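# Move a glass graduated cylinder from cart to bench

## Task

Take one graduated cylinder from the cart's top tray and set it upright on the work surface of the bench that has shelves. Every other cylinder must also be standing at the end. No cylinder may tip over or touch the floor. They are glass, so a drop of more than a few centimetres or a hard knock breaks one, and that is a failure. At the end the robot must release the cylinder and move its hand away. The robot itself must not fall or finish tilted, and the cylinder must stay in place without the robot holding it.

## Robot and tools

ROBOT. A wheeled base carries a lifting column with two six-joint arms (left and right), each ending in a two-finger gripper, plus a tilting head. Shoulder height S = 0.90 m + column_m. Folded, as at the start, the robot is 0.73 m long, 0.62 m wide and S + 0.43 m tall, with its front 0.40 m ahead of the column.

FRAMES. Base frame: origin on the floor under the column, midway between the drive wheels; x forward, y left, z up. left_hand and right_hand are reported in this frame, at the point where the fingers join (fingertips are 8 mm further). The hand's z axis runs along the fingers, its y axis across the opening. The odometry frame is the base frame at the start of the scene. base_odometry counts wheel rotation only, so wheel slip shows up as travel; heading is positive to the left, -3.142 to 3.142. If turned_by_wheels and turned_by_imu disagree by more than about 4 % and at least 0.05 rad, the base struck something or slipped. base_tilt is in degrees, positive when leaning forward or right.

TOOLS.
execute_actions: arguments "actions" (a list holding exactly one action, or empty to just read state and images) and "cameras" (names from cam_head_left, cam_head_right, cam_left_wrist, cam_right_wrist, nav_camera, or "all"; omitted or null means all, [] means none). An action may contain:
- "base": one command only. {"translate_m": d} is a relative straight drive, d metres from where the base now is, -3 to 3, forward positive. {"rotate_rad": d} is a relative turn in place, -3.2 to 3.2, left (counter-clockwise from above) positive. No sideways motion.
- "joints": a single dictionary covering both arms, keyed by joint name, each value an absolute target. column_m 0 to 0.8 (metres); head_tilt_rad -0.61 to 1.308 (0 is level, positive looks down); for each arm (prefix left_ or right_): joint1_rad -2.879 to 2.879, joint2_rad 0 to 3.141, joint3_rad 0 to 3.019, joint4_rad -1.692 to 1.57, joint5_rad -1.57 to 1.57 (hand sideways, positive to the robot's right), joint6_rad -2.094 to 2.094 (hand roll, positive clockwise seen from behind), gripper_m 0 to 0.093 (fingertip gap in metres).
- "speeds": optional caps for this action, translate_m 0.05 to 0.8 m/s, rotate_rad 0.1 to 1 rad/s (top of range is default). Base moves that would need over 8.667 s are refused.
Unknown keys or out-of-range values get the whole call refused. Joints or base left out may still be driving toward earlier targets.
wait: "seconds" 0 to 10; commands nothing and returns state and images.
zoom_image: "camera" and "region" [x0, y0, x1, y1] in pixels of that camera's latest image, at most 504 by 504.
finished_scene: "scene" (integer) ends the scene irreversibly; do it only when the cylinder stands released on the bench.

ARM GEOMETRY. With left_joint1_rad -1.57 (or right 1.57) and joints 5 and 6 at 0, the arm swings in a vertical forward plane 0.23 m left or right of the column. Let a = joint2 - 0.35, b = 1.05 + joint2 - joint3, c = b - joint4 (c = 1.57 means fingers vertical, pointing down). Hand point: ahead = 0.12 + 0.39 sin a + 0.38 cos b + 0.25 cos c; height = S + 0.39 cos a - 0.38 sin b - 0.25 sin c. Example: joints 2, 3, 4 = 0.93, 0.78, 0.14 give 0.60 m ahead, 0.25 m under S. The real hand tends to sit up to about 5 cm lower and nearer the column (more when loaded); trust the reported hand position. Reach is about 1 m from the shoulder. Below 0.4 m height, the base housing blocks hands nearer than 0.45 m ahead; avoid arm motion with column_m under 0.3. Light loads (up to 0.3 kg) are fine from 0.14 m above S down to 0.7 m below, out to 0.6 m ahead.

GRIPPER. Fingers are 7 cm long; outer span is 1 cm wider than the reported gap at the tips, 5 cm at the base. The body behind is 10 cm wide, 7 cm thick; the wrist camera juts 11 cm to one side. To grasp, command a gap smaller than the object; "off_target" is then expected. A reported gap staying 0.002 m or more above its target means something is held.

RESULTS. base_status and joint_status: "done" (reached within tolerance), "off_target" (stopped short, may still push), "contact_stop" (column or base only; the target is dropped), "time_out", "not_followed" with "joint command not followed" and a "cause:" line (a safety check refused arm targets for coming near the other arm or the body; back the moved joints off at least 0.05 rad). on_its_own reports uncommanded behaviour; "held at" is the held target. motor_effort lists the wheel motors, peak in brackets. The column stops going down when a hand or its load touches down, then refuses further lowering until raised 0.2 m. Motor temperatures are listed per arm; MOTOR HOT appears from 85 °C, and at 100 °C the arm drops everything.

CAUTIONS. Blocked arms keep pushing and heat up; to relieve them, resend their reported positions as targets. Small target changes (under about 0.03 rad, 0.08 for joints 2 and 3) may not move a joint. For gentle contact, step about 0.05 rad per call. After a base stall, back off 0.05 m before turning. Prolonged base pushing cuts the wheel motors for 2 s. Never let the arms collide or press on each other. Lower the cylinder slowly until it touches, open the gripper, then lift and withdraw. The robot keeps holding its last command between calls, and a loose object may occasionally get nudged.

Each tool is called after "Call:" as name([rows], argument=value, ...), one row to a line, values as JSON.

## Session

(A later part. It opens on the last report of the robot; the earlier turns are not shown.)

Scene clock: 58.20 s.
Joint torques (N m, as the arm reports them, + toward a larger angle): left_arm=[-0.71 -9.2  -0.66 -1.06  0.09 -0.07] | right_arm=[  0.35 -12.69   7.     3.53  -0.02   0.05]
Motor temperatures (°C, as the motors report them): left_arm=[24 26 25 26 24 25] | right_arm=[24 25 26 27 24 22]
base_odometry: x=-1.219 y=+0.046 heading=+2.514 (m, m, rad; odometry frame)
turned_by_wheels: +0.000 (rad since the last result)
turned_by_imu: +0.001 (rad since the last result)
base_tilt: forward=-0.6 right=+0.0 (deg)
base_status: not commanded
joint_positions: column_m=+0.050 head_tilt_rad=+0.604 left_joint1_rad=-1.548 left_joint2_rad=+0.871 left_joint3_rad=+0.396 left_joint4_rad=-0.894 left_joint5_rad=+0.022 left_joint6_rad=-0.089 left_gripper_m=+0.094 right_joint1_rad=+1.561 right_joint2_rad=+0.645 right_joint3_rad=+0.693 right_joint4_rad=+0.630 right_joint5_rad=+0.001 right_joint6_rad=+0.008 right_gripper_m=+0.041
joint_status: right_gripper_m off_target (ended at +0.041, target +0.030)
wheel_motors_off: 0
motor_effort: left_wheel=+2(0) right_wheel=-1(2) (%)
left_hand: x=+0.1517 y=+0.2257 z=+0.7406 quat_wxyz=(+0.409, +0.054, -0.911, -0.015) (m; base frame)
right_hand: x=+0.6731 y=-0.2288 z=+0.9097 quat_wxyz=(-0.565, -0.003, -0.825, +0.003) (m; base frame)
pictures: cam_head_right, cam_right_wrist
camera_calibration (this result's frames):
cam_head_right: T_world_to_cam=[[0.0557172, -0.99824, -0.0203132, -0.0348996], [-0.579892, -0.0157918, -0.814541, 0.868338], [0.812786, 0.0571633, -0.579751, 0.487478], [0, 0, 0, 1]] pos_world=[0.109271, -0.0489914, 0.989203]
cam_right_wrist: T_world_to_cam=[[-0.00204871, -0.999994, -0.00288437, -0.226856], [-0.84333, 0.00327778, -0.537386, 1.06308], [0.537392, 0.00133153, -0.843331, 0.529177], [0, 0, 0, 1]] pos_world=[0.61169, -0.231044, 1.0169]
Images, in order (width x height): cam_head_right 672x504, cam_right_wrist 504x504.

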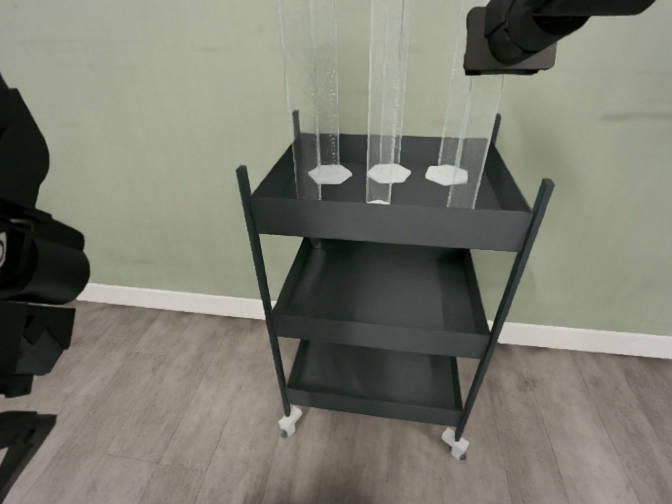

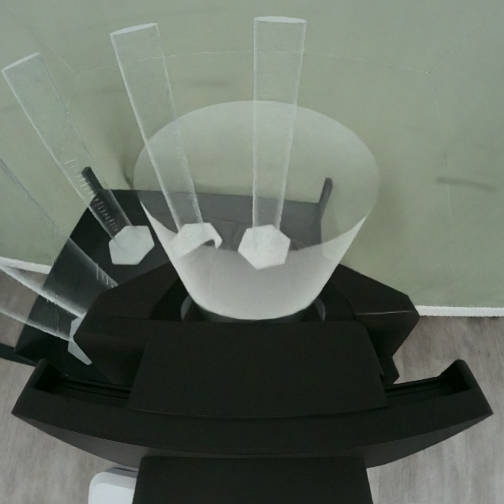

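Call:
execute_actions([
  {"joints":{"right_gripper_m":0.02,"column_m":0.2}},
], cameras=["cam_head_right","cam_right_wrist"])

Call:
execute_actions([
  {"joints":{"column_m":0.4}},
], cameras=["cam_head_right","cam_right_wrist"])

Scene clock: 63.00 s.
Joint torques (N m, as the arm reports them, + toward a larger angle): left_arm=[-0.72 -9.2  -0.66 -1.07  0.09 -0.07] | right_arm=[  0.39 -13.14   7.28   3.52  -0.02   0.05]
Motor temperatures (°C, as the motors report them): left_arm=[24 26 25 26 24 25] | right_arm=[24 25 26 27 24 22]
base_odometry: x=-1.219 y=+0.046 heading=+2.514 (m, m, rad; odometry frame)
turned_by_wheels: +0.000 (rad since the last result)
turned_by_imu: +0.001 (rad since the last result)
base_tilt: forward=-0.6 right=+0.0 (deg)
base_status: not commanded
joint_positions: column_m=+0.200 head_tilt_rad=+0.604 left_joint1_rad=-1.548 left_joint2_rad=+0.871 left_joint3_rad=+0.396 left_joint4_rad=-0.894 left_joint5_rad=+0.022 left_joint6_rad=-0.089 left_gripper_m=+0.094 right_joint1_rad=+1.561 right_joint2_rad=+0.655 right_joint3_rad=+0.687 right_joint4_rad=+0.630 right_joint5_rad=+0.001 right_joint6_rad=+0.008 right_gripper_m=+0.041
joint_status: right_gripper_m off_target (ended at +0.041, target +0.020); the others done
wheel_motors_off: 0
motor_effort: left_wheel=+2(3) right_wheel=-3(3) (%)
left_hand: x=+0.1517 y=+0.2257 z=+0.8905 quat_wxyz=(+0.409, +0.054, -0.911, -0.015) (m; base frame)
right_hand: x=+0.6705 y=-0.2289 z=+1.0518 quat_wxyz=(-0.559, -0.003, -0.829, +0.003) (m; base frame)
pictures: cam_head_right, cam_right_wrist
camera_calibration (this result's frames):
cam_head_right: T_world_to_cam=[[0.0557166, -0.99824, -0.0203147, -0.0318535], [-0.579913, -0.0157918, -0.814525, 0.990392], [0.812771, 0.0571633, -0.579773, 0.574389], [0, 0, 0, 1]] pos_world=[0.109269, -0.0489914, 1.13907]
cam_right_wrist: T_world_to_cam=[[-0.00222018, -0.999993, -0.00292521, -0.226346], [-0.851431, 0.0034245, -0.524456, 1.12907], [0.524462, 0.00132623, -0.851433, 0.667657], [0, 0, 0, 1]] pos_world=[0.610662, -0.231096, 1.15995]
Images, in order (width x height): cam_head_right 672x504, cam_right_wrist 504x504.

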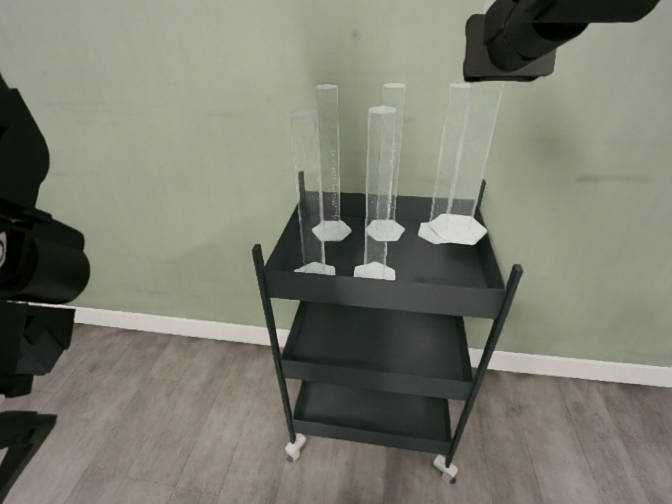

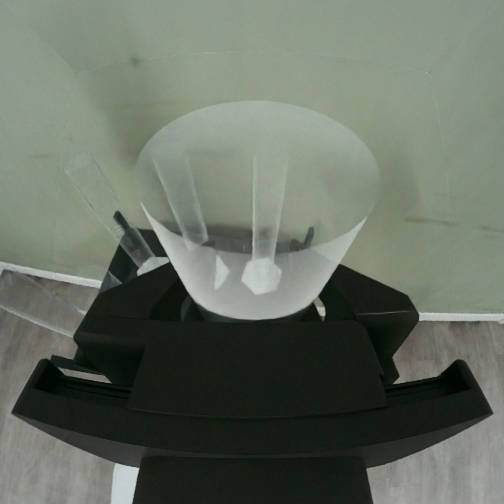

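Scene clock: 66.20 s.
Joint torques (N m, as the arm reports them, + toward a larger angle): left_arm=[-0.76 -9.18 -0.64 -1.08  0.09 -0.07] | right_arm=[  0.29 -13.41   7.28   3.51  -0.02   0.04]
Motor temperatures (°C, as the motors report them): left_arm=[24 26 25 26 24 25] | right_arm=[24 25 26 27 24 22]
base_odometry: x=-1.219 y=+0.046 heading=+2.514 (m, m, rad; odometry frame)
turned_by_wheels: +0.000 (rad since the last result)
turned_by_imu: +0.001 (rad since the last result)
base_tilt: forward=-0.6 right=+0.0 (deg)
base_status: not commanded
joint_positions: column_m=+0.400 head_tilt_rad=+0.604 left_joint1_rad=-1.548 left_joint2_rad=+0.871 left_joint3_rad=+0.396 left_joint4_rad=-0.894 left_joint5_rad=+0.022 left_joint6_rad=-0.089 left_gripper_m=+0.094 right_joint1_rad=+1.561 right_joint2_rad=+0.655 right_joint3_rad=+0.687 right_joint4_rad=+0.630 right_joint5_rad=+0.001 right_joint6_rad=+0.008 right_gripper_m=+0.041
joint_status: all done
wheel_motors_off: 0
motor_effort: left_wheel=+0(2) right_wheel=-3(3) (%)
left_hand: x=+0.1517 y=+0.2257 z=+1.0904 quat_wxyz=(+0.409, +0.054, -0.911, -0.015) (m; base frame)
right_hand: x=+0.6704 y=-0.2289 z=+1.2516 quat_wxyz=(-0.559, -0.003, -0.829, +0.003) (m; base frame)
pictures: cam_head_right, cam_right_wrist
camera_calibration (this result's frames):
cam_head_right: T_world_to_cam=[[0.0557166, -0.99824, -0.0203147, -0.027791], [-0.579913, -0.0157918, -0.814525, 1.15328], [0.812771, 0.0571633, -0.579773, 0.69033], [0, 0, 0, 1]] pos_world=[0.109269, -0.0489914, 1.33904]
cam_right_wrist: T_world_to_cam=[[-0.00222448, -0.999993, -0.0029262, -0.225759], [-0.851631, 0.00342817, -0.524131, 1.23355], [0.524138, 0.00132612, -0.851633, 0.838225], [0, 0, 0, 1]] pos_world=[0.610684, -0.231098, 1.35974]
Images, in order (width x height): cam_head_right 672x504, cam_right_wrist 504x504.

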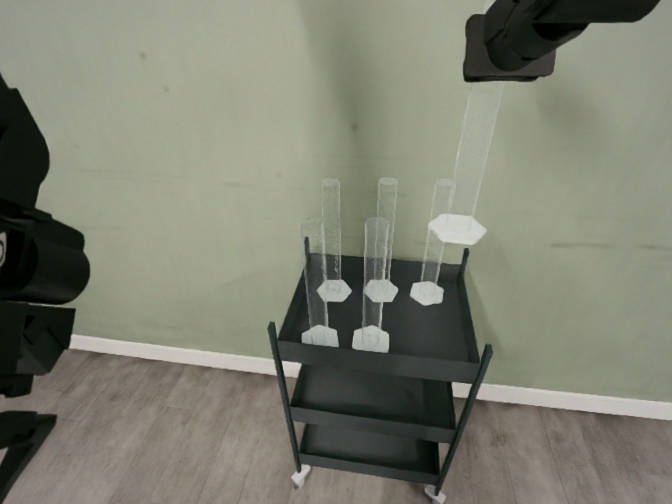

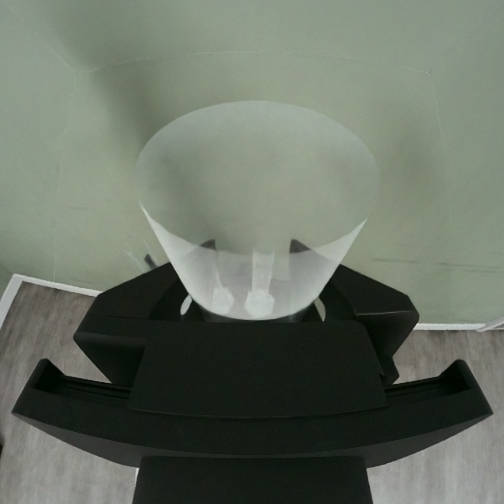

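Call:
execute_actions([
  {"base":{"translate_m":-0.6},"speeds":{"translate_m":0.3}},
], cameras=[])

Call:
execute_actions([
  {"base":{"rotate_rad":-1.674},"speeds":{"rotate_rad":0.4}},
], cameras=["cam_head_right"])

Call:
execute_actions([
  {"base":{"translate_m":1.4},"speeds":{"translate_m":0.3}},
], cameras=["cam_head_right","cam_head_left"])

Scene clock: 74.33 s.
Joint torques (N m, as the arm reports them, + toward a larger angle): left_arm=[-0.75 -9.12 -0.61 -1.06  0.09 -0.07] | right_arm=[  0.39 -13.39   7.42   3.51  -0.01   0.05]
Motor temperatures (°C, as the motors report them): left_arm=[24 26 25 26 24 25] | right_arm=[24 25 27 27 24 22]
base_odometry: x=-0.733 y=-0.306 heading=+2.513 (m, m, rad; odometry frame)
turned_by_wheels: -0.001 (rad since the last result)
turned_by_imu: +0.000 (rad since the last result)
base_tilt: forward=-0.6 right=+0.1 (deg)
base_status: done
joint_positions: column_m=+0.400 head_tilt_rad=+0.604 left_joint1_rad=-1.548 left_joint2_rad=+0.871 left_joint3_rad=+0.395 left_joint4_rad=-0.894 left_joint5_rad=+0.022 left_joint6_rad=-0.089 left_gripper_m=+0.094 right_joint1_rad=+1.561 right_joint2_rad=+0.658 right_joint3_rad=+0.685 right_joint4_rad=+0.630 right_joint5_rad=+0.001 right_joint6_rad=+0.008 right_gripper_m=+0.041
joint_status: not commanded
wheel_motors_off: 0
motor_effort: left_wheel=+0(31) right_wheel=+1(55) (%)
left_hand: x=+0.1509 y=+0.2257 z=+1.0907 quat_wxyz=(+0.410, +0.054, -0.910, -0.015) (m; base frame)
right_hand: x=+0.6693 y=-0.2289 z=+1.2492 quat_wxyz=(-0.557, -0.003, -0.831, +0.003) (m; base frame)
pictures: none
No camera images: the call's "cameras" was empty. Leave "cameras" out to get every camera's image.

Scene clock: 79.23 s.
Joint torques (N m, as the arm reports them, + toward a larger angle): left_arm=[-0.74 -9.2  -0.52 -1.07  0.09 -0.07] | right_arm=[  0.1  -13.55   7.41   3.55  -0.01   0.05]
Motor temperatures (°C, as the motors report them): left_arm=[24 26 25 26 24 25] | right_arm=[24 25 27 27 24 22]
base_odometry: x=-0.733 y=-0.306 heading=+0.840 (m, m, rad; odometry frame)
turned_by_wheels: -1.673 (rad since the last result)
turned_by_imu: -1.672 (rad since the last result)
base_tilt: forward=-0.6 right=+0.0 (deg)
base_status: done
joint_positions: column_m=+0.400 head_tilt_rad=+0.604 left_joint1_rad=-1.548 left_joint2_rad=+0.871 left_joint3_rad=+0.395 left_joint4_rad=-0.894 left_joint5_rad=+0.022 left_joint6_rad=-0.089 left_gripper_m=+0.094 right_joint1_rad=+1.562 right_joint2_rad=+0.658 right_joint3_rad=+0.685 right_joint4_rad=+0.630 right_joint5_rad=+0.001 right_joint6_rad=+0.008 right_gripper_m=+0.041
joint_status: not commanded
wheel_motors_off: 0
motor_effort: left_wheel=+5(43) right_wheel=-3(43) (%)
left_hand: x=+0.1509 y=+0.2257 z=+1.0907 quat_wxyz=(+0.410, +0.054, -0.910, -0.015) (m; base frame)
right_hand: x=+0.6693 y=-0.2286 z=+1.2492 quat_wxyz=(-0.557, -0.003, -0.831, +0.002) (m; base frame)
pictures: cam_head_right
camera_calibration (this result's frames):
cam_head_right: T_world_to_cam=[[0.0557159, -0.99824, -0.0203167, -0.0277882], [-0.579943, -0.0157918, -0.814504, 1.15325], [0.812749, 0.0571633, -0.579802, 0.690372], [0, 0, 0, 1]] pos_world=[0.109268, -0.0489914, 1.33904]
Images, in order (width x height): cam_head_right 672x504.

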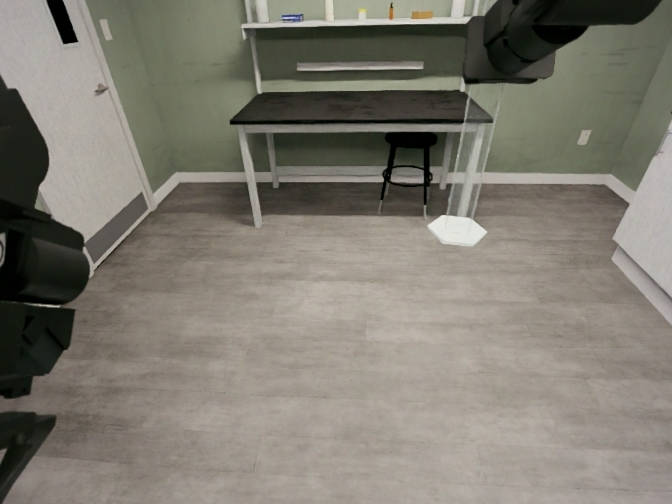

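Scene clock: 85.10 s.
Joint torques (N m, as the arm reports them, + toward a larger angle): left_arm=[-0.75 -9.1  -0.63 -1.07  0.09 -0.07] | right_arm=[  0.31 -13.51   7.5    3.51  -0.02   0.04]
Motor temperatures (°C, as the motors report them): left_arm=[24 26 25 26 24 25] | right_arm=[24 25 27 27 24 22]
base_odometry: x=+0.202 y=+0.736 heading=+0.840 (m, m, rad; odometry frame)
turned_by_wheels: +0.000 (rad since the last result)
turned_by_imu: +0.002 (rad since the last result)
base_tilt: forward=-0.6 right=+0.0 (deg)
base_status: done
joint_positions: column_m=+0.400 head_tilt_rad=+0.604 left_joint1_rad=-1.548 left_joint2_rad=+0.871 left_joint3_rad=+0.396 left_joint4_rad=-0.894 left_joint5_rad=+0.022 left_joint6_rad=-0.089 left_gripper_m=+0.094 right_joint1_rad=+1.562 right_joint2_rad=+0.659 right_joint3_rad=+0.683 right_joint4_rad=+0.630 right_joint5_rad=+0.001 right_joint6_rad=+0.008 right_gripper_m=+0.041
joint_status: not commanded
wheel_motors_off: 0
motor_effort: left_wheel=+0(51) right_wheel=+0(52) (%)
left_hand: x=+0.1517 y=+0.2257 z=+1.0904 quat_wxyz=(+0.409, +0.054, -0.911, -0.015) (m; base frame)
right_hand: x=+0.6687 y=-0.2286 z=+1.2481 quat_wxyz=(-0.556, -0.003, -0.831, +0.002) (m; base frame)
pictures: cam_head_left, cam_head_right
camera_calibration (this result's frames):
cam_head_left: T_world_to_cam=[[0.0525567, -0.998316, -0.0245457, 0.0901139], [-0.579815, -0.0104939, -0.814681, 1.1526], [0.813051, 0.0570489, -0.57939, 0.688917], [0, 0, 0, 1]] pos_world=[0.103435, 0.0627555, 1.34037]
cam_head_right: T_world_to_cam=[[0.0557157, -0.99824, -0.0203173, -0.0277873], [-0.579952, -0.0157918, -0.814497, 1.15324], [0.812743, 0.0571633, -0.579811, 0.690386], [0, 0, 0, 1]] pos_world=[0.109267, -0.0489914, 1.33904]
Images, in order (width x height): cam_head_left 672x504, cam_head_right 672x504.

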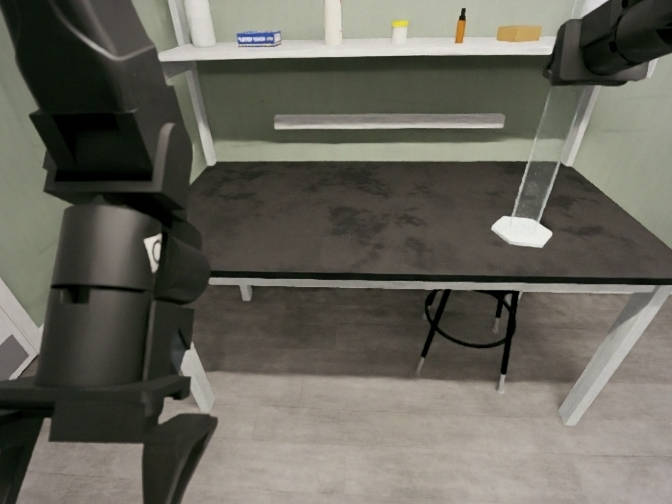

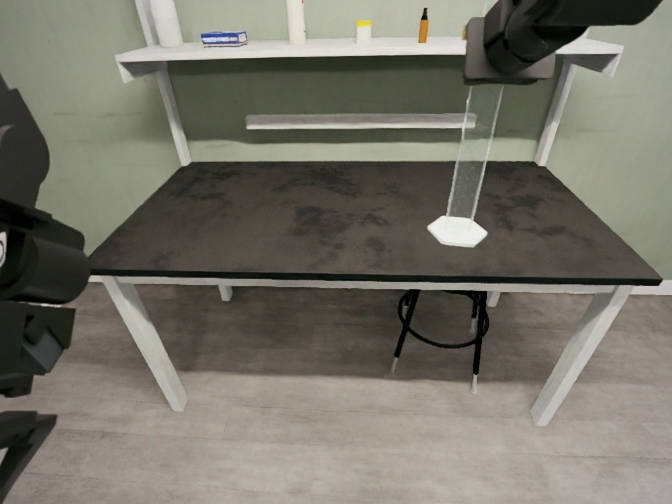

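Call:
execute_actions([
  {"base":{"translate_m":0.35},"speeds":{"translate_m":0.2}},
], cameras=[])

Call:
execute_actions([
  {"joints":{"column_m":0.21}},
], cameras=["cam_head_right","cam_head_left","nav_camera"])

Scene clock: 89.80 s.
Joint torques (N m, as the arm reports them, + toward a larger angle): left_arm=[-0.77 -9.43 -0.72 -1.05  0.09 -0.07] | right_arm=[  0.32 -13.53   7.58   3.5   -0.02   0.05]
Motor temperatures (°C, as the motors report them): left_arm=[24 26 25 26 24 25] | right_arm=[24 25 27 27 24 22]
base_odometry: x=+0.436 y=+0.996 heading=+0.839 (m, m, rad; odometry frame)
turned_by_wheels: +0.000 (rad since the last result)
turned_by_imu: +0.001 (rad since the last result)
base_tilt: forward=-0.5 right=+0.0 (deg)
base_status: done
joint_positions: column_m=+0.400 head_tilt_rad=+0.604 left_joint1_rad=-1.548 left_joint2_rad=+0.871 left_joint3_rad=+0.397 left_joint4_rad=-0.894 left_joint5_rad=+0.022 left_joint6_rad=-0.089 left_gripper_m=+0.094 right_joint1_rad=+1.562 right_joint2_rad=+0.659 right_joint3_rad=+0.683 right_joint4_rad=+0.630 right_joint5_rad=+0.001 right_joint6_rad=+0.008 right_gripper_m=+0.041
joint_status: not commanded
wheel_motors_off: 0
motor_effort: left_wheel=+0(32) right_wheel=+0(35) (%)
left_hand: x=+0.1519 y=+0.2257 z=+1.0904 quat_wxyz=(+0.409, +0.054, -0.911, -0.015) (m; base frame)
right_hand: x=+0.6683 y=-0.2286 z=+1.2478 quat_wxyz=(-0.555, -0.003, -0.832, +0.002) (m; base frame)
pictures: none
No camera images: the call's "cameras" was empty. Leave "cameras" out to get every camera's image.

Scene clock: 92.83 s.
Joint torques (N m, as the arm reports them, + toward a larger angle): left_arm=[-0.76 -9.21 -0.67 -1.07  0.09 -0.07] | right_arm=[  0.26 -13.52   7.57   3.52  -0.02   0.05]
Motor temperatures (°C, as the motors report them): left_arm=[24 26 25 26 24 25] | right_arm=[24 25 27 27 24 22]
base_odometry: x=+0.436 y=+0.996 heading=+0.839 (m, m, rad; odometry frame)
turned_by_wheels: +0.000 (rad since the last result)
turned_by_imu: +0.001 (rad since the last result)
base_tilt: forward=-0.7 right=+0.0 (deg)
base_status: not commanded
joint_positions: column_m=+0.210 head_tilt_rad=+0.604 left_joint1_rad=-1.548 left_joint2_rad=+0.871 left_joint3_rad=+0.397 left_joint4_rad=-0.894 left_joint5_rad=+0.022 left_joint6_rad=-0.089 left_gripper_m=+0.094 right_joint1_rad=+1.562 right_joint2_rad=+0.659 right_joint3_rad=+0.683 right_joint4_rad=+0.630 right_joint5_rad=+0.001 right_joint6_rad=+0.008 right_gripper_m=+0.041
joint_status: all done
wheel_motors_off: 0
motor_effort: left_wheel=-3(0) right_wheel=+1(1) (%)
left_hand: x=+0.1519 y=+0.2257 z=+0.9005 quat_wxyz=(+0.409, +0.054, -0.911, -0.015) (m; base frame)
right_hand: x=+0.6683 y=-0.2286 z=+1.0579 quat_wxyz=(-0.555, -0.003, -0.832, +0.002) (m; base frame)
pictures: cam_head_left, cam_head_right, nav_camera
camera_calibration (this result's frames):
cam_head_left: T_world_to_cam=[[0.0525565, -0.998316, -0.024546, 0.0854545], [-0.57982, -0.0104939, -0.814677, 0.997938], [0.813047, 0.0570489, -0.579396, 0.578932], [0, 0, 0, 1]] pos_world=[0.103434, 0.0627555, 1.15052]
cam_head_right: T_world_to_cam=[[0.0557155, -0.99824, -0.0203177, -0.0316439], [-0.579958, -0.0157918, -0.814494, 0.998612], [0.812739, 0.0571633, -0.579817, 0.58032], [0, 0, 0, 1]] pos_world=[0.109267, -0.0489914, 1.1492]
Images, in order (width x height): cam_head_left 672x504, cam_head_right 672x504, nav_camera 672x504.

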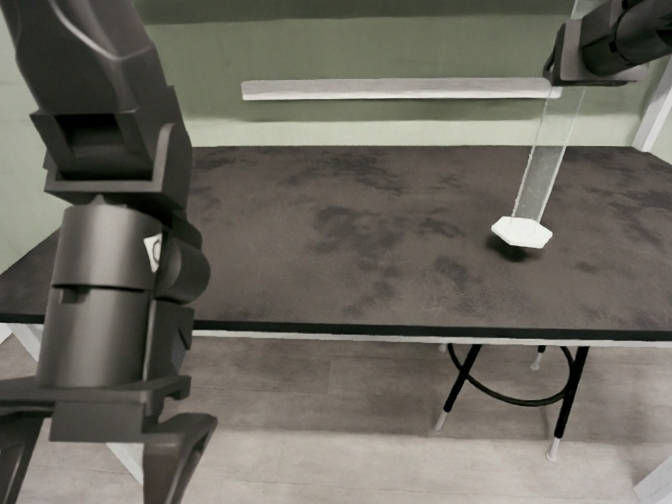

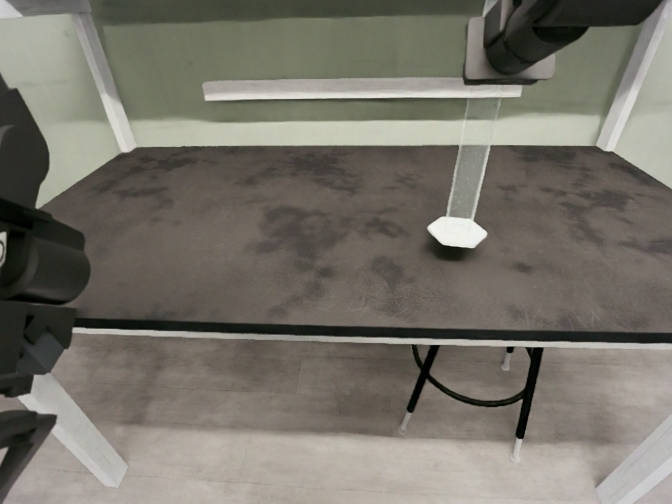

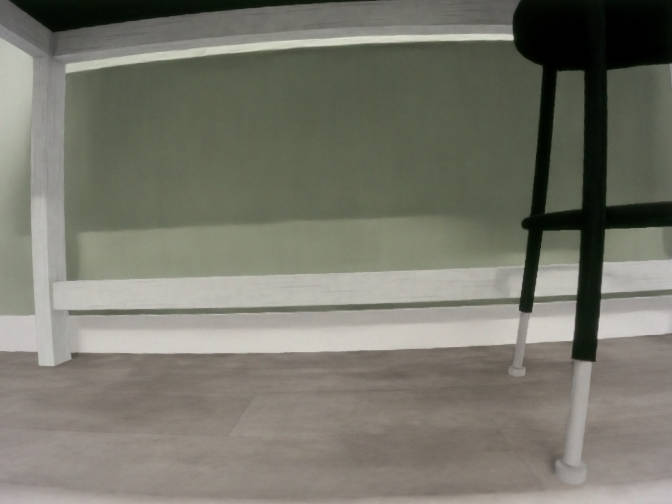

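Call:
execute_actions([
  {"joints":{"column_m":0.18}},
], cameras=["cam_head_right"])

Call:
execute_actions([
  {"joints":{"column_m":0.165}},
], cameras=["cam_head_right"])

Scene clock: 95.40 s.
Joint torques (N m, as the arm reports them, + toward a larger angle): left_arm=[-0.74 -9.21 -0.7  -1.07  0.09 -0.07] | right_arm=[  0.27 -13.54   7.58   3.54  -0.02   0.05]
Motor temperatures (°C, as the motors report them): left_arm=[24 26 25 26 24 25] | right_arm=[24 25 27 27 24 22]
base_odometry: x=+0.436 y=+0.996 heading=+0.839 (m, m, rad; odometry frame)
turned_by_wheels: +0.000 (rad since the last result)
turned_by_imu: +0.001 (rad since the last result)
base_tilt: forward=-0.6 right=+0.0 (deg)
base_status: not commanded
joint_positions: column_m=+0.180 head_tilt_rad=+0.604 left_joint1_rad=-1.548 left_joint2_rad=+0.871 left_joint3_rad=+0.397 left_joint4_rad=-0.894 left_joint5_rad=+0.022 left_joint6_rad=-0.089 left_gripper_m=+0.094 right_joint1_rad=+1.562 right_joint2_rad=+0.659 right_joint3_rad=+0.683 right_joint4_rad=+0.630 right_joint5_rad=+0.001 right_joint6_rad=+0.008 right_gripper_m=+0.041
joint_status: all done
wheel_motors_off: 0
motor_effort: left_wheel=-2(2) right_wheel=+1(2) (%)
left_hand: x=+0.1519 y=+0.2257 z=+0.8705 quat_wxyz=(+0.409, +0.054, -0.911, -0.015) (m; base frame)
right_hand: x=+0.6683 y=-0.2286 z=+1.0279 quat_wxyz=(-0.555, -0.003, -0.832, +0.002) (m; base frame)
pictures: cam_head_right
camera_calibration (this result's frames):
cam_head_right: T_world_to_cam=[[0.0557155, -0.99824, -0.0203177, -0.0322541], [-0.579958, -0.0157918, -0.814494, 0.974154], [0.812739, 0.0571633, -0.579817, 0.562909], [0, 0, 0, 1]] pos_world=[0.109267, -0.0489914, 1.11917]
Images, in order (width x height): cam_head_right 672x504.

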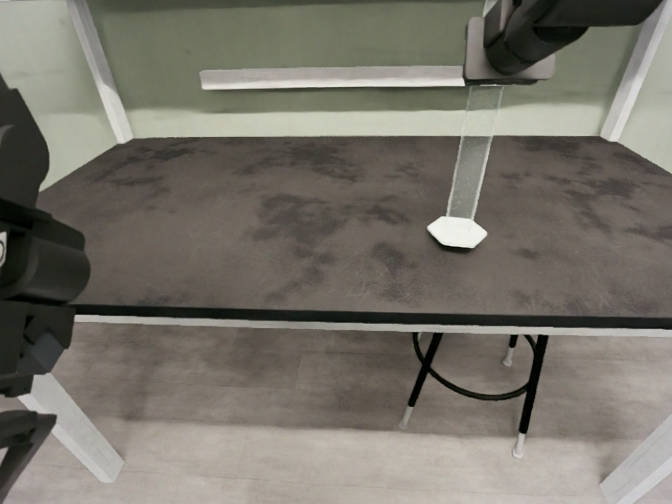

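Scene clock: 96.17 s.
Joint torques (N m, as the arm reports them, + toward a larger angle): left_arm=[-0.76 -9.2  -0.71 -1.07  0.09 -0.06] | right_arm=[  0.21 -13.56   7.59   3.53  -0.03   0.05]
Motor temperatures (°C, as the motors report them): left_arm=[24 26 25 26 24 25] | right_arm=[24 25 27 27 24 22]
base_odometry: x=+0.436 y=+0.996 heading=+0.839 (m, m, rad; odometry frame)
turned_by_wheels: +0.000 (rad since the last result)
turned_by_imu: +0.000 (rad since the last result)
base_tilt: forward=-0.5 right=+0.1 (deg)
base_status: not commanded
joint_positions: column_m=+0.165 head_tilt_rad=+0.604 left_joint1_rad=-1.548 left_joint2_rad=+0.871 left_joint3_rad=+0.397 left_joint4_rad=-0.894 left_joint5_rad=+0.022 left_joint6_rad=-0.089 left_gripper_m=+0.094 right_joint1_rad=+1.562 right_joint2_rad=+0.659 right_joint3_rad=+0.683 right_joint4_rad=+0.630 right_joint5_rad=+0.001 right_joint6_rad=+0.008 right_gripper_m=+0.041
joint_status: all done
wheel_motors_off: 0
motor_effort: left_wheel=-2(0) right_wheel=+2(1) (%)
left_hand: x=+0.1519 y=+0.2257 z=+0.8555 quat_wxyz=(+0.409, +0.054, -0.911, -0.015) (m; base frame)
right_hand: x=+0.6683 y=-0.2286 z=+1.0129 quat_wxyz=(-0.555, -0.003, -0.832, +0.002) (m; base frame)
pictures: cam_head_right
camera_calibration (this result's frames):
cam_head_right: T_world_to_cam=[[0.0557155, -0.99824, -0.0203177, -0.0325586], [-0.579957, -0.0157918, -0.814494, 0.961947], [0.812739, 0.0571633, -0.579817, 0.554219], [0, 0, 0, 1]] pos_world=[0.109267, -0.0489914, 1.10418]
Images, in order (width x height): cam_head_right 672x504.

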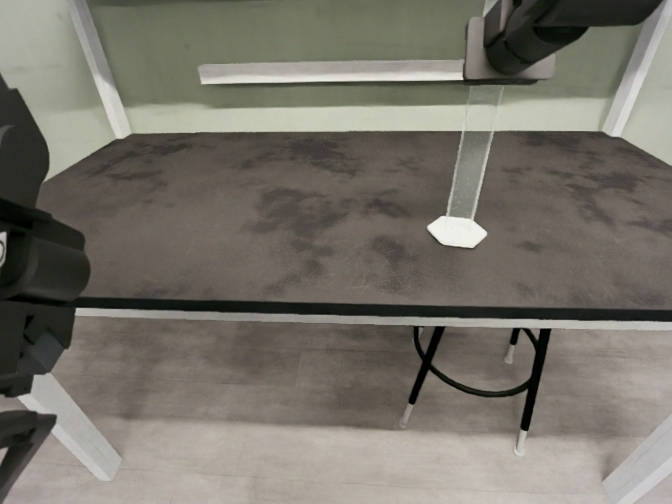

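Call:
execute_actions([
  {"joints":{"column_m":0.15}},
], cameras=["cam_head_right"])

Call:
execute_actions([
  {"joints":{"column_m":0.135}},
], cameras=["cam_head_right"])

Scene clock: 97.83 s.
Joint torques (N m, as the arm reports them, + toward a larger angle): left_arm=[-0.74 -9.22 -0.69 -1.07  0.09 -0.07] | right_arm=[  0.31 -12.38   7.71   3.11  -0.02   0.07]
Motor temperatures (°C, as the motors report them): left_arm=[24 26 25 26 24 25] | right_arm=[24 25 27 27 24 22]
base_odometry: x=+0.436 y=+0.996 heading=+0.839 (m, m, rad; odometry frame)
turned_by_wheels: +0.000 (rad since the last result)
turned_by_imu: +0.000 (rad since the last result)
base_tilt: forward=-0.5 right=+0.0 (deg)
base_status: not commanded
joint_positions: column_m=+0.150 head_tilt_rad=+0.604 left_joint1_rad=-1.548 left_joint2_rad=+0.871 left_joint3_rad=+0.397 left_joint4_rad=-0.894 left_joint5_rad=+0.022 left_joint6_rad=-0.089 left_gripper_m=+0.094 right_joint1_rad=+1.562 right_joint2_rad=+0.643 right_joint3_rad=+0.683 right_joint4_rad=+0.639 right_joint5_rad=+0.001 right_joint6_rad=+0.006 right_gripper_m=+0.041
joint_status: all done
wheel_motors_off: 0
motor_effort: left_wheel=-2(2) right_wheel=+1(2) (%)
left_hand: x=+0.1519 y=+0.2257 z=+0.8405 quat_wxyz=(+0.409, +0.054, -0.911, -0.015) (m; base frame)
right_hand: x=+0.6700 y=-0.2285 z=+1.0085 quat_wxyz=(-0.566, -0.002, -0.825, +0.003) (m; base frame)
pictures: cam_head_right
camera_calibration (this result's frames):
cam_head_right: T_world_to_cam=[[0.0557155, -0.99824, -0.0203177, -0.0328632], [-0.579958, -0.0157918, -0.814494, 0.949733], [0.812739, 0.0571633, -0.579817, 0.545525], [0, 0, 0, 1]] pos_world=[0.109267, -0.0489914, 1.08919]
Images, in order (width x height): cam_head_right 672x504.

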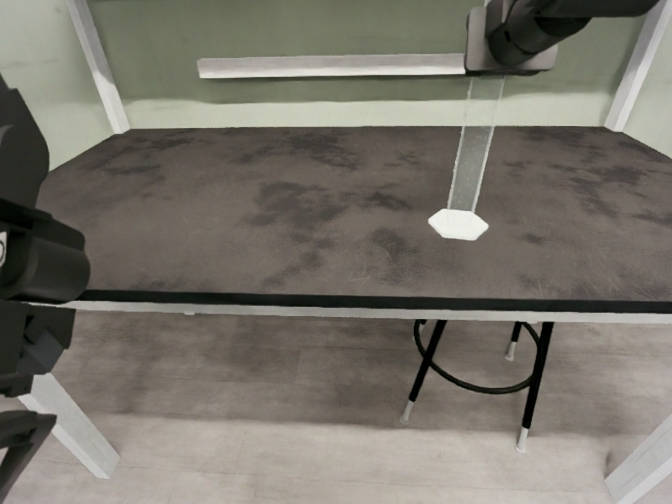

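Scene clock: 98.60 s.
Joint torques (N m, as the arm reports them, + toward a larger angle): left_arm=[-0.74 -9.2  -0.65 -1.07  0.09 -0.07] | right_arm=[  0.33 -11.01   7.5    2.54  -0.01   0.11]
Motor temperatures (°C, as the motors report them): left_arm=[24 26 25 26 24 25] | right_arm=[24 25 27 27 24 22]
base_odometry: x=+0.436 y=+0.996 heading=+0.839 (m, m, rad; odometry frame)
turned_by_wheels: +0.000 (rad since the last result)
turned_by_imu: +0.000 (rad since the last result)
base_tilt: forward=-0.6 right=+0.0 (deg)
base_status: not commanded
joint_positions: column_m=+0.135 head_tilt_rad=+0.604 left_joint1_rad=-1.548 left_joint2_rad=+0.871 left_joint3_rad=+0.397 left_joint4_rad=-0.894 left_joint5_rad=+0.022 left_joint6_rad=-0.089 left_gripper_m=+0.094 right_joint1_rad=+1.562 right_joint2_rad=+0.625 right_joint3_rad=+0.688 right_joint4_rad=+0.651 right_joint5_rad=+0.001 right_joint6_rad=+0.003 right_gripper_m=+0.041
joint_status: all done
wheel_motors_off: 0
motor_effort: left_wheel=-1(0) right_wheel=+2(2) (%)
left_hand: x=+0.1519 y=+0.2257 z=+0.8255 quat_wxyz=(+0.409, +0.054, -0.911, -0.015) (m; base frame)
right_hand: x=+0.6738 y=-0.2284 z=+1.0085 quat_wxyz=(-0.580, -0.001, -0.815, +0.004) (m; base frame)
pictures: cam_head_right
camera_calibration (this result's frames):
cam_head_right: T_world_to_cam=[[0.0557155, -0.99824, -0.0203177, -0.033168], [-0.579957, -0.0157918, -0.814494, 0.937518], [0.812739, 0.0571633, -0.579817, 0.536828], [0, 0, 0, 1]] pos_world=[0.109267, -0.0489914, 1.07419]
Images, in order (width x height): cam_head_right 672x504.

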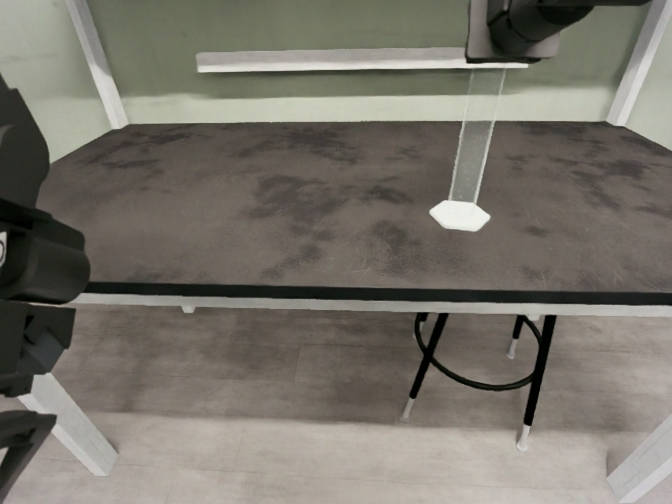

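Touched down; ease back up a bit, release.

Call:
execute_actions([
  {"joints":{"column_m":0.15}},
], cameras=[])

Call:
execute_actions([
  {"joints":{"right_gripper_m":0.093}},
], cameras=["cam_head_right","cam_right_wrist"])

Call:
execute_actions([
  {"base":{"translate_m":-0.3},"speeds":{"translate_m":0.1}},
], cameras=["cam_head_right","cam_right_wrist"])

Scene clock: 101.37 s.
Joint torques (N m, as the arm reports them, + toward a larger angle): left_arm=[-0.73 -9.2  -0.67 -1.08  0.09 -0.07] | right_arm=[  0.2  -12.94   7.3    2.54  -0.01   0.11]
Motor temperatures (°C, as the motors report them): left_arm=[24 26 25 26 24 25] | right_arm=[24 25 27 27 24 22]
base_odometry: x=+0.436 y=+0.996 heading=+0.839 (m, m, rad; odometry frame)
turned_by_wheels: +0.000 (rad since the last result)
turned_by_imu: +0.001 (rad since the last result)
base_tilt: forward=-0.6 right=+0.0 (deg)
base_status: not commanded
joint_positions: column_m=+0.150 head_tilt_rad=+0.604 left_joint1_rad=-1.548 left_joint2_rad=+0.871 left_joint3_rad=+0.397 left_joint4_rad=-0.894 left_joint5_rad=+0.022 left_joint6_rad=-0.089 left_gripper_m=+0.094 right_joint1_rad=+1.562 right_joint2_rad=+0.649 right_joint3_rad=+0.688 right_joint4_rad=+0.651 right_joint5_rad=+0.001 right_joint6_rad=+0.003 right_gripper_m=+0.041
joint_status: all done
wheel_motors_off: 0
motor_effort: left_wheel=+0(1) right_wheel=+2(2) (%)
left_hand: x=+0.1519 y=+0.2257 z=+0.8404 quat_wxyz=(+0.409, +0.054, -0.911, -0.015) (m; base frame)
right_hand: x=+0.6729 y=-0.2285 z=+1.0100 quat_wxyz=(-0.570, -0.001, -0.822, +0.004) (m; base frame)
pictures: none
No camera images: the call's "cameras" was empty. Leave "cameras" out to get every camera's image.

Scene clock: 102.03 s.
Joint torques (N m, as the arm reports them, + toward a larger angle): left_arm=[-0.77 -9.17 -0.7  -1.07  0.09 -0.07] | right_arm=[  0.31 -12.95   7.29   2.54  -0.02   0.11]
Motor temperatures (°C, as the motors report them): left_arm=[24 26 25 26 24 25] | right_arm=[24 25 27 27 24 22]
base_odometry: x=+0.436 y=+0.996 heading=+0.839 (m, m, rad; odometry frame)
turned_by_wheels: +0.000 (rad since the last result)
turned_by_imu: +0.000 (rad since the last result)
base_tilt: forward=-0.6 right=+0.1 (deg)
base_status: not commanded
joint_positions: column_m=+0.150 head_tilt_rad=+0.604 left_joint1_rad=-1.548 left_joint2_rad=+0.871 left_joint3_rad=+0.397 left_joint4_rad=-0.894 left_joint5_rad=+0.022 left_joint6_rad=-0.089 left_gripper_m=+0.094 right_joint1_rad=+1.562 right_joint2_rad=+0.649 right_joint3_rad=+0.688 right_joint4_rad=+0.651 right_joint5_rad=+0.001 right_joint6_rad=+0.003 right_gripper_m=+0.093
joint_status: all done
wheel_motors_off: 0
motor_effort: left_wheel=+0(1) right_wheel=+1(2) (%)
left_hand: x=+0.1519 y=+0.2257 z=+0.8404 quat_wxyz=(+0.409, +0.054, -0.911, -0.015) (m; base frame)
right_hand: x=+0.6729 y=-0.2285 z=+1.0100 quat_wxyz=(-0.570, -0.001, -0.822, +0.004) (m; base frame)
pictures: cam_head_right, cam_right_wrist
camera_calibration (this result's frames):
cam_head_right: T_world_to_cam=[[0.0557154, -0.99824, -0.020318, -0.0328655], [-0.579963, -0.0157918, -0.81449, 0.949621], [0.812736, 0.0571633, -0.579822, 0.545453], [0, 0, 0, 1]] pos_world=[0.109267, -0.0489914, 1.08905]
cam_right_wrist: T_world_to_cam=[[0.000691661, -0.999999, 0.00135755, -0.232373], [-0.836944, -0.00132185, -0.547287, 1.12142], [0.547288, -0.000757657, -0.836944, 0.600302], [0, 0, 0, 1]] pos_world=[0.610189, -0.230435, 1.11647]
Images, in order (width x height): cam_head_right 672x504, cam_right_wrist 504x504.

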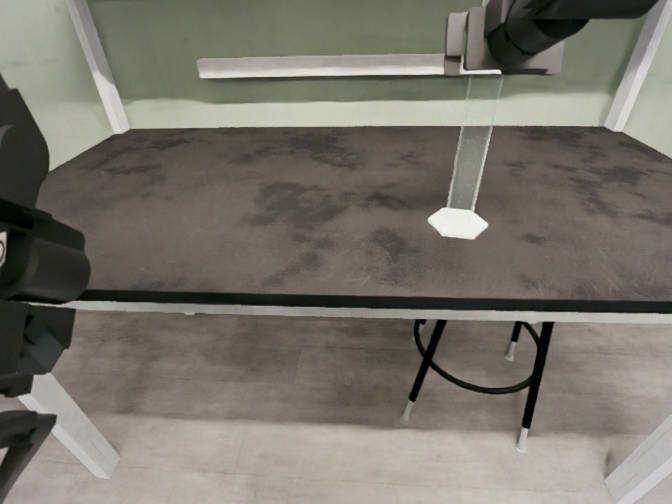

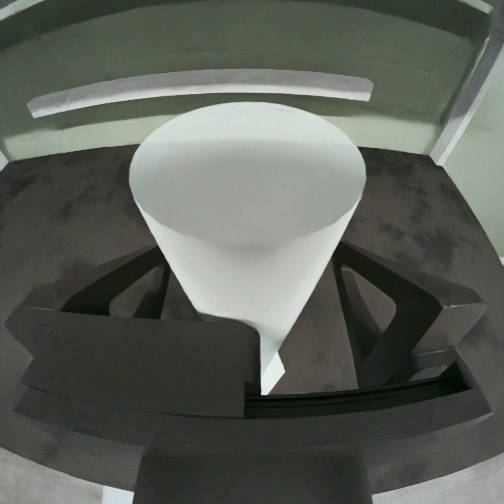

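Scene clock: 105.77 s.
Joint torques (N m, as the arm reports them, + toward a larger angle): left_arm=[-0.75 -9.28 -0.62 -1.09  0.09 -0.07] | right_arm=[  0.22 -12.91   7.34   2.54  -0.01   0.11]
Motor temperatures (°C, as the motors report them): left_arm=[24 26 25 26 24 25] | right_arm=[24 25 27 27 24 22]
base_odometry: x=+0.235 y=+0.773 heading=+0.841 (m, m, rad; odometry frame)
turned_by_wheels: +0.001 (rad since the last result)
turned_by_imu: +0.002 (rad since the last result)
base_tilt: forward=-0.6 right=+0.0 (deg)
base_status: done
joint_positions: column_m=+0.150 head_tilt_rad=+0.604 left_joint1_rad=-1.548 left_joint2_rad=+0.871 left_joint3_rad=+0.395 left_joint4_rad=-0.894 left_joint5_rad=+0.022 left_joint6_rad=-0.089 left_gripper_m=+0.094 right_joint1_rad=+1.562 right_joint2_rad=+0.649 right_joint3_rad=+0.688 right_joint4_rad=+0.651 right_joint5_rad=+0.001 right_joint6_rad=+0.003 right_gripper_m=+0.093
joint_status: not commanded
wheel_motors_off: 0
motor_effort: left_wheel=+1(39) right_wheel=+0(36) (%)
left_hand: x=+0.1511 y=+0.2257 z=+0.8406 quat_wxyz=(+0.410, +0.054, -0.910, -0.015) (m; base frame)
right_hand: x=+0.6727 y=-0.2285 z=+1.0100 quat_wxyz=(-0.570, -0.001, -0.822, +0.004) (m; base frame)
pictures: cam_head_right, cam_right_wrist
camera_calibration (this result's frames):
cam_head_right: T_world_to_cam=[[0.055715, -0.99824, -0.0203193, -0.0328641], [-0.579981, -0.0157918, -0.814477, 0.949608], [0.812723, 0.0571633, -0.57984, 0.545474], [0, 0, 0, 1]] pos_world=[0.109266, -0.0489914, 1.08905]
cam_right_wrist: T_world_to_cam=[[0.000691661, -0.999999, 0.00135755, -0.232372], [-0.836944, -0.00132185, -0.547287, 1.12133], [0.547288, -0.000757657, -0.836944, 0.600415], [0, 0, 0, 1]] pos_world=[0.610049, -0.230434, 1.11652]
Images, in order (width x height): cam_head_right 672x504, cam_right_wrist 504x504.

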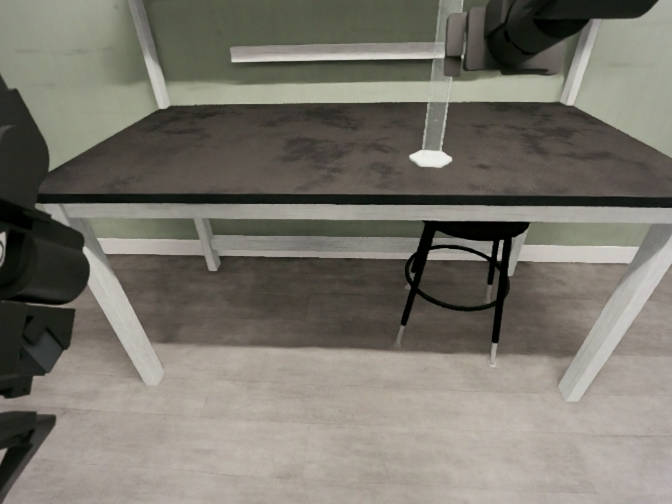

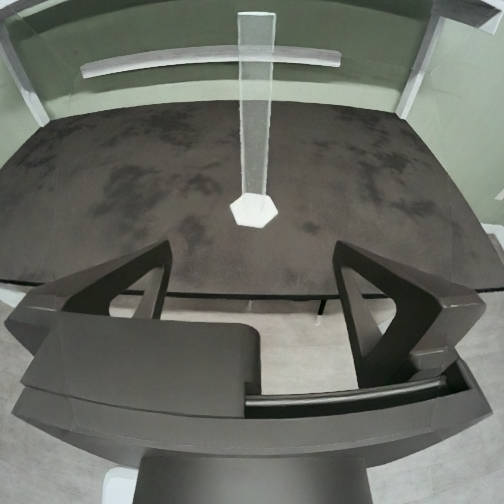

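Call:
finished_scene(scene=1)

The scene is finished: the task was done.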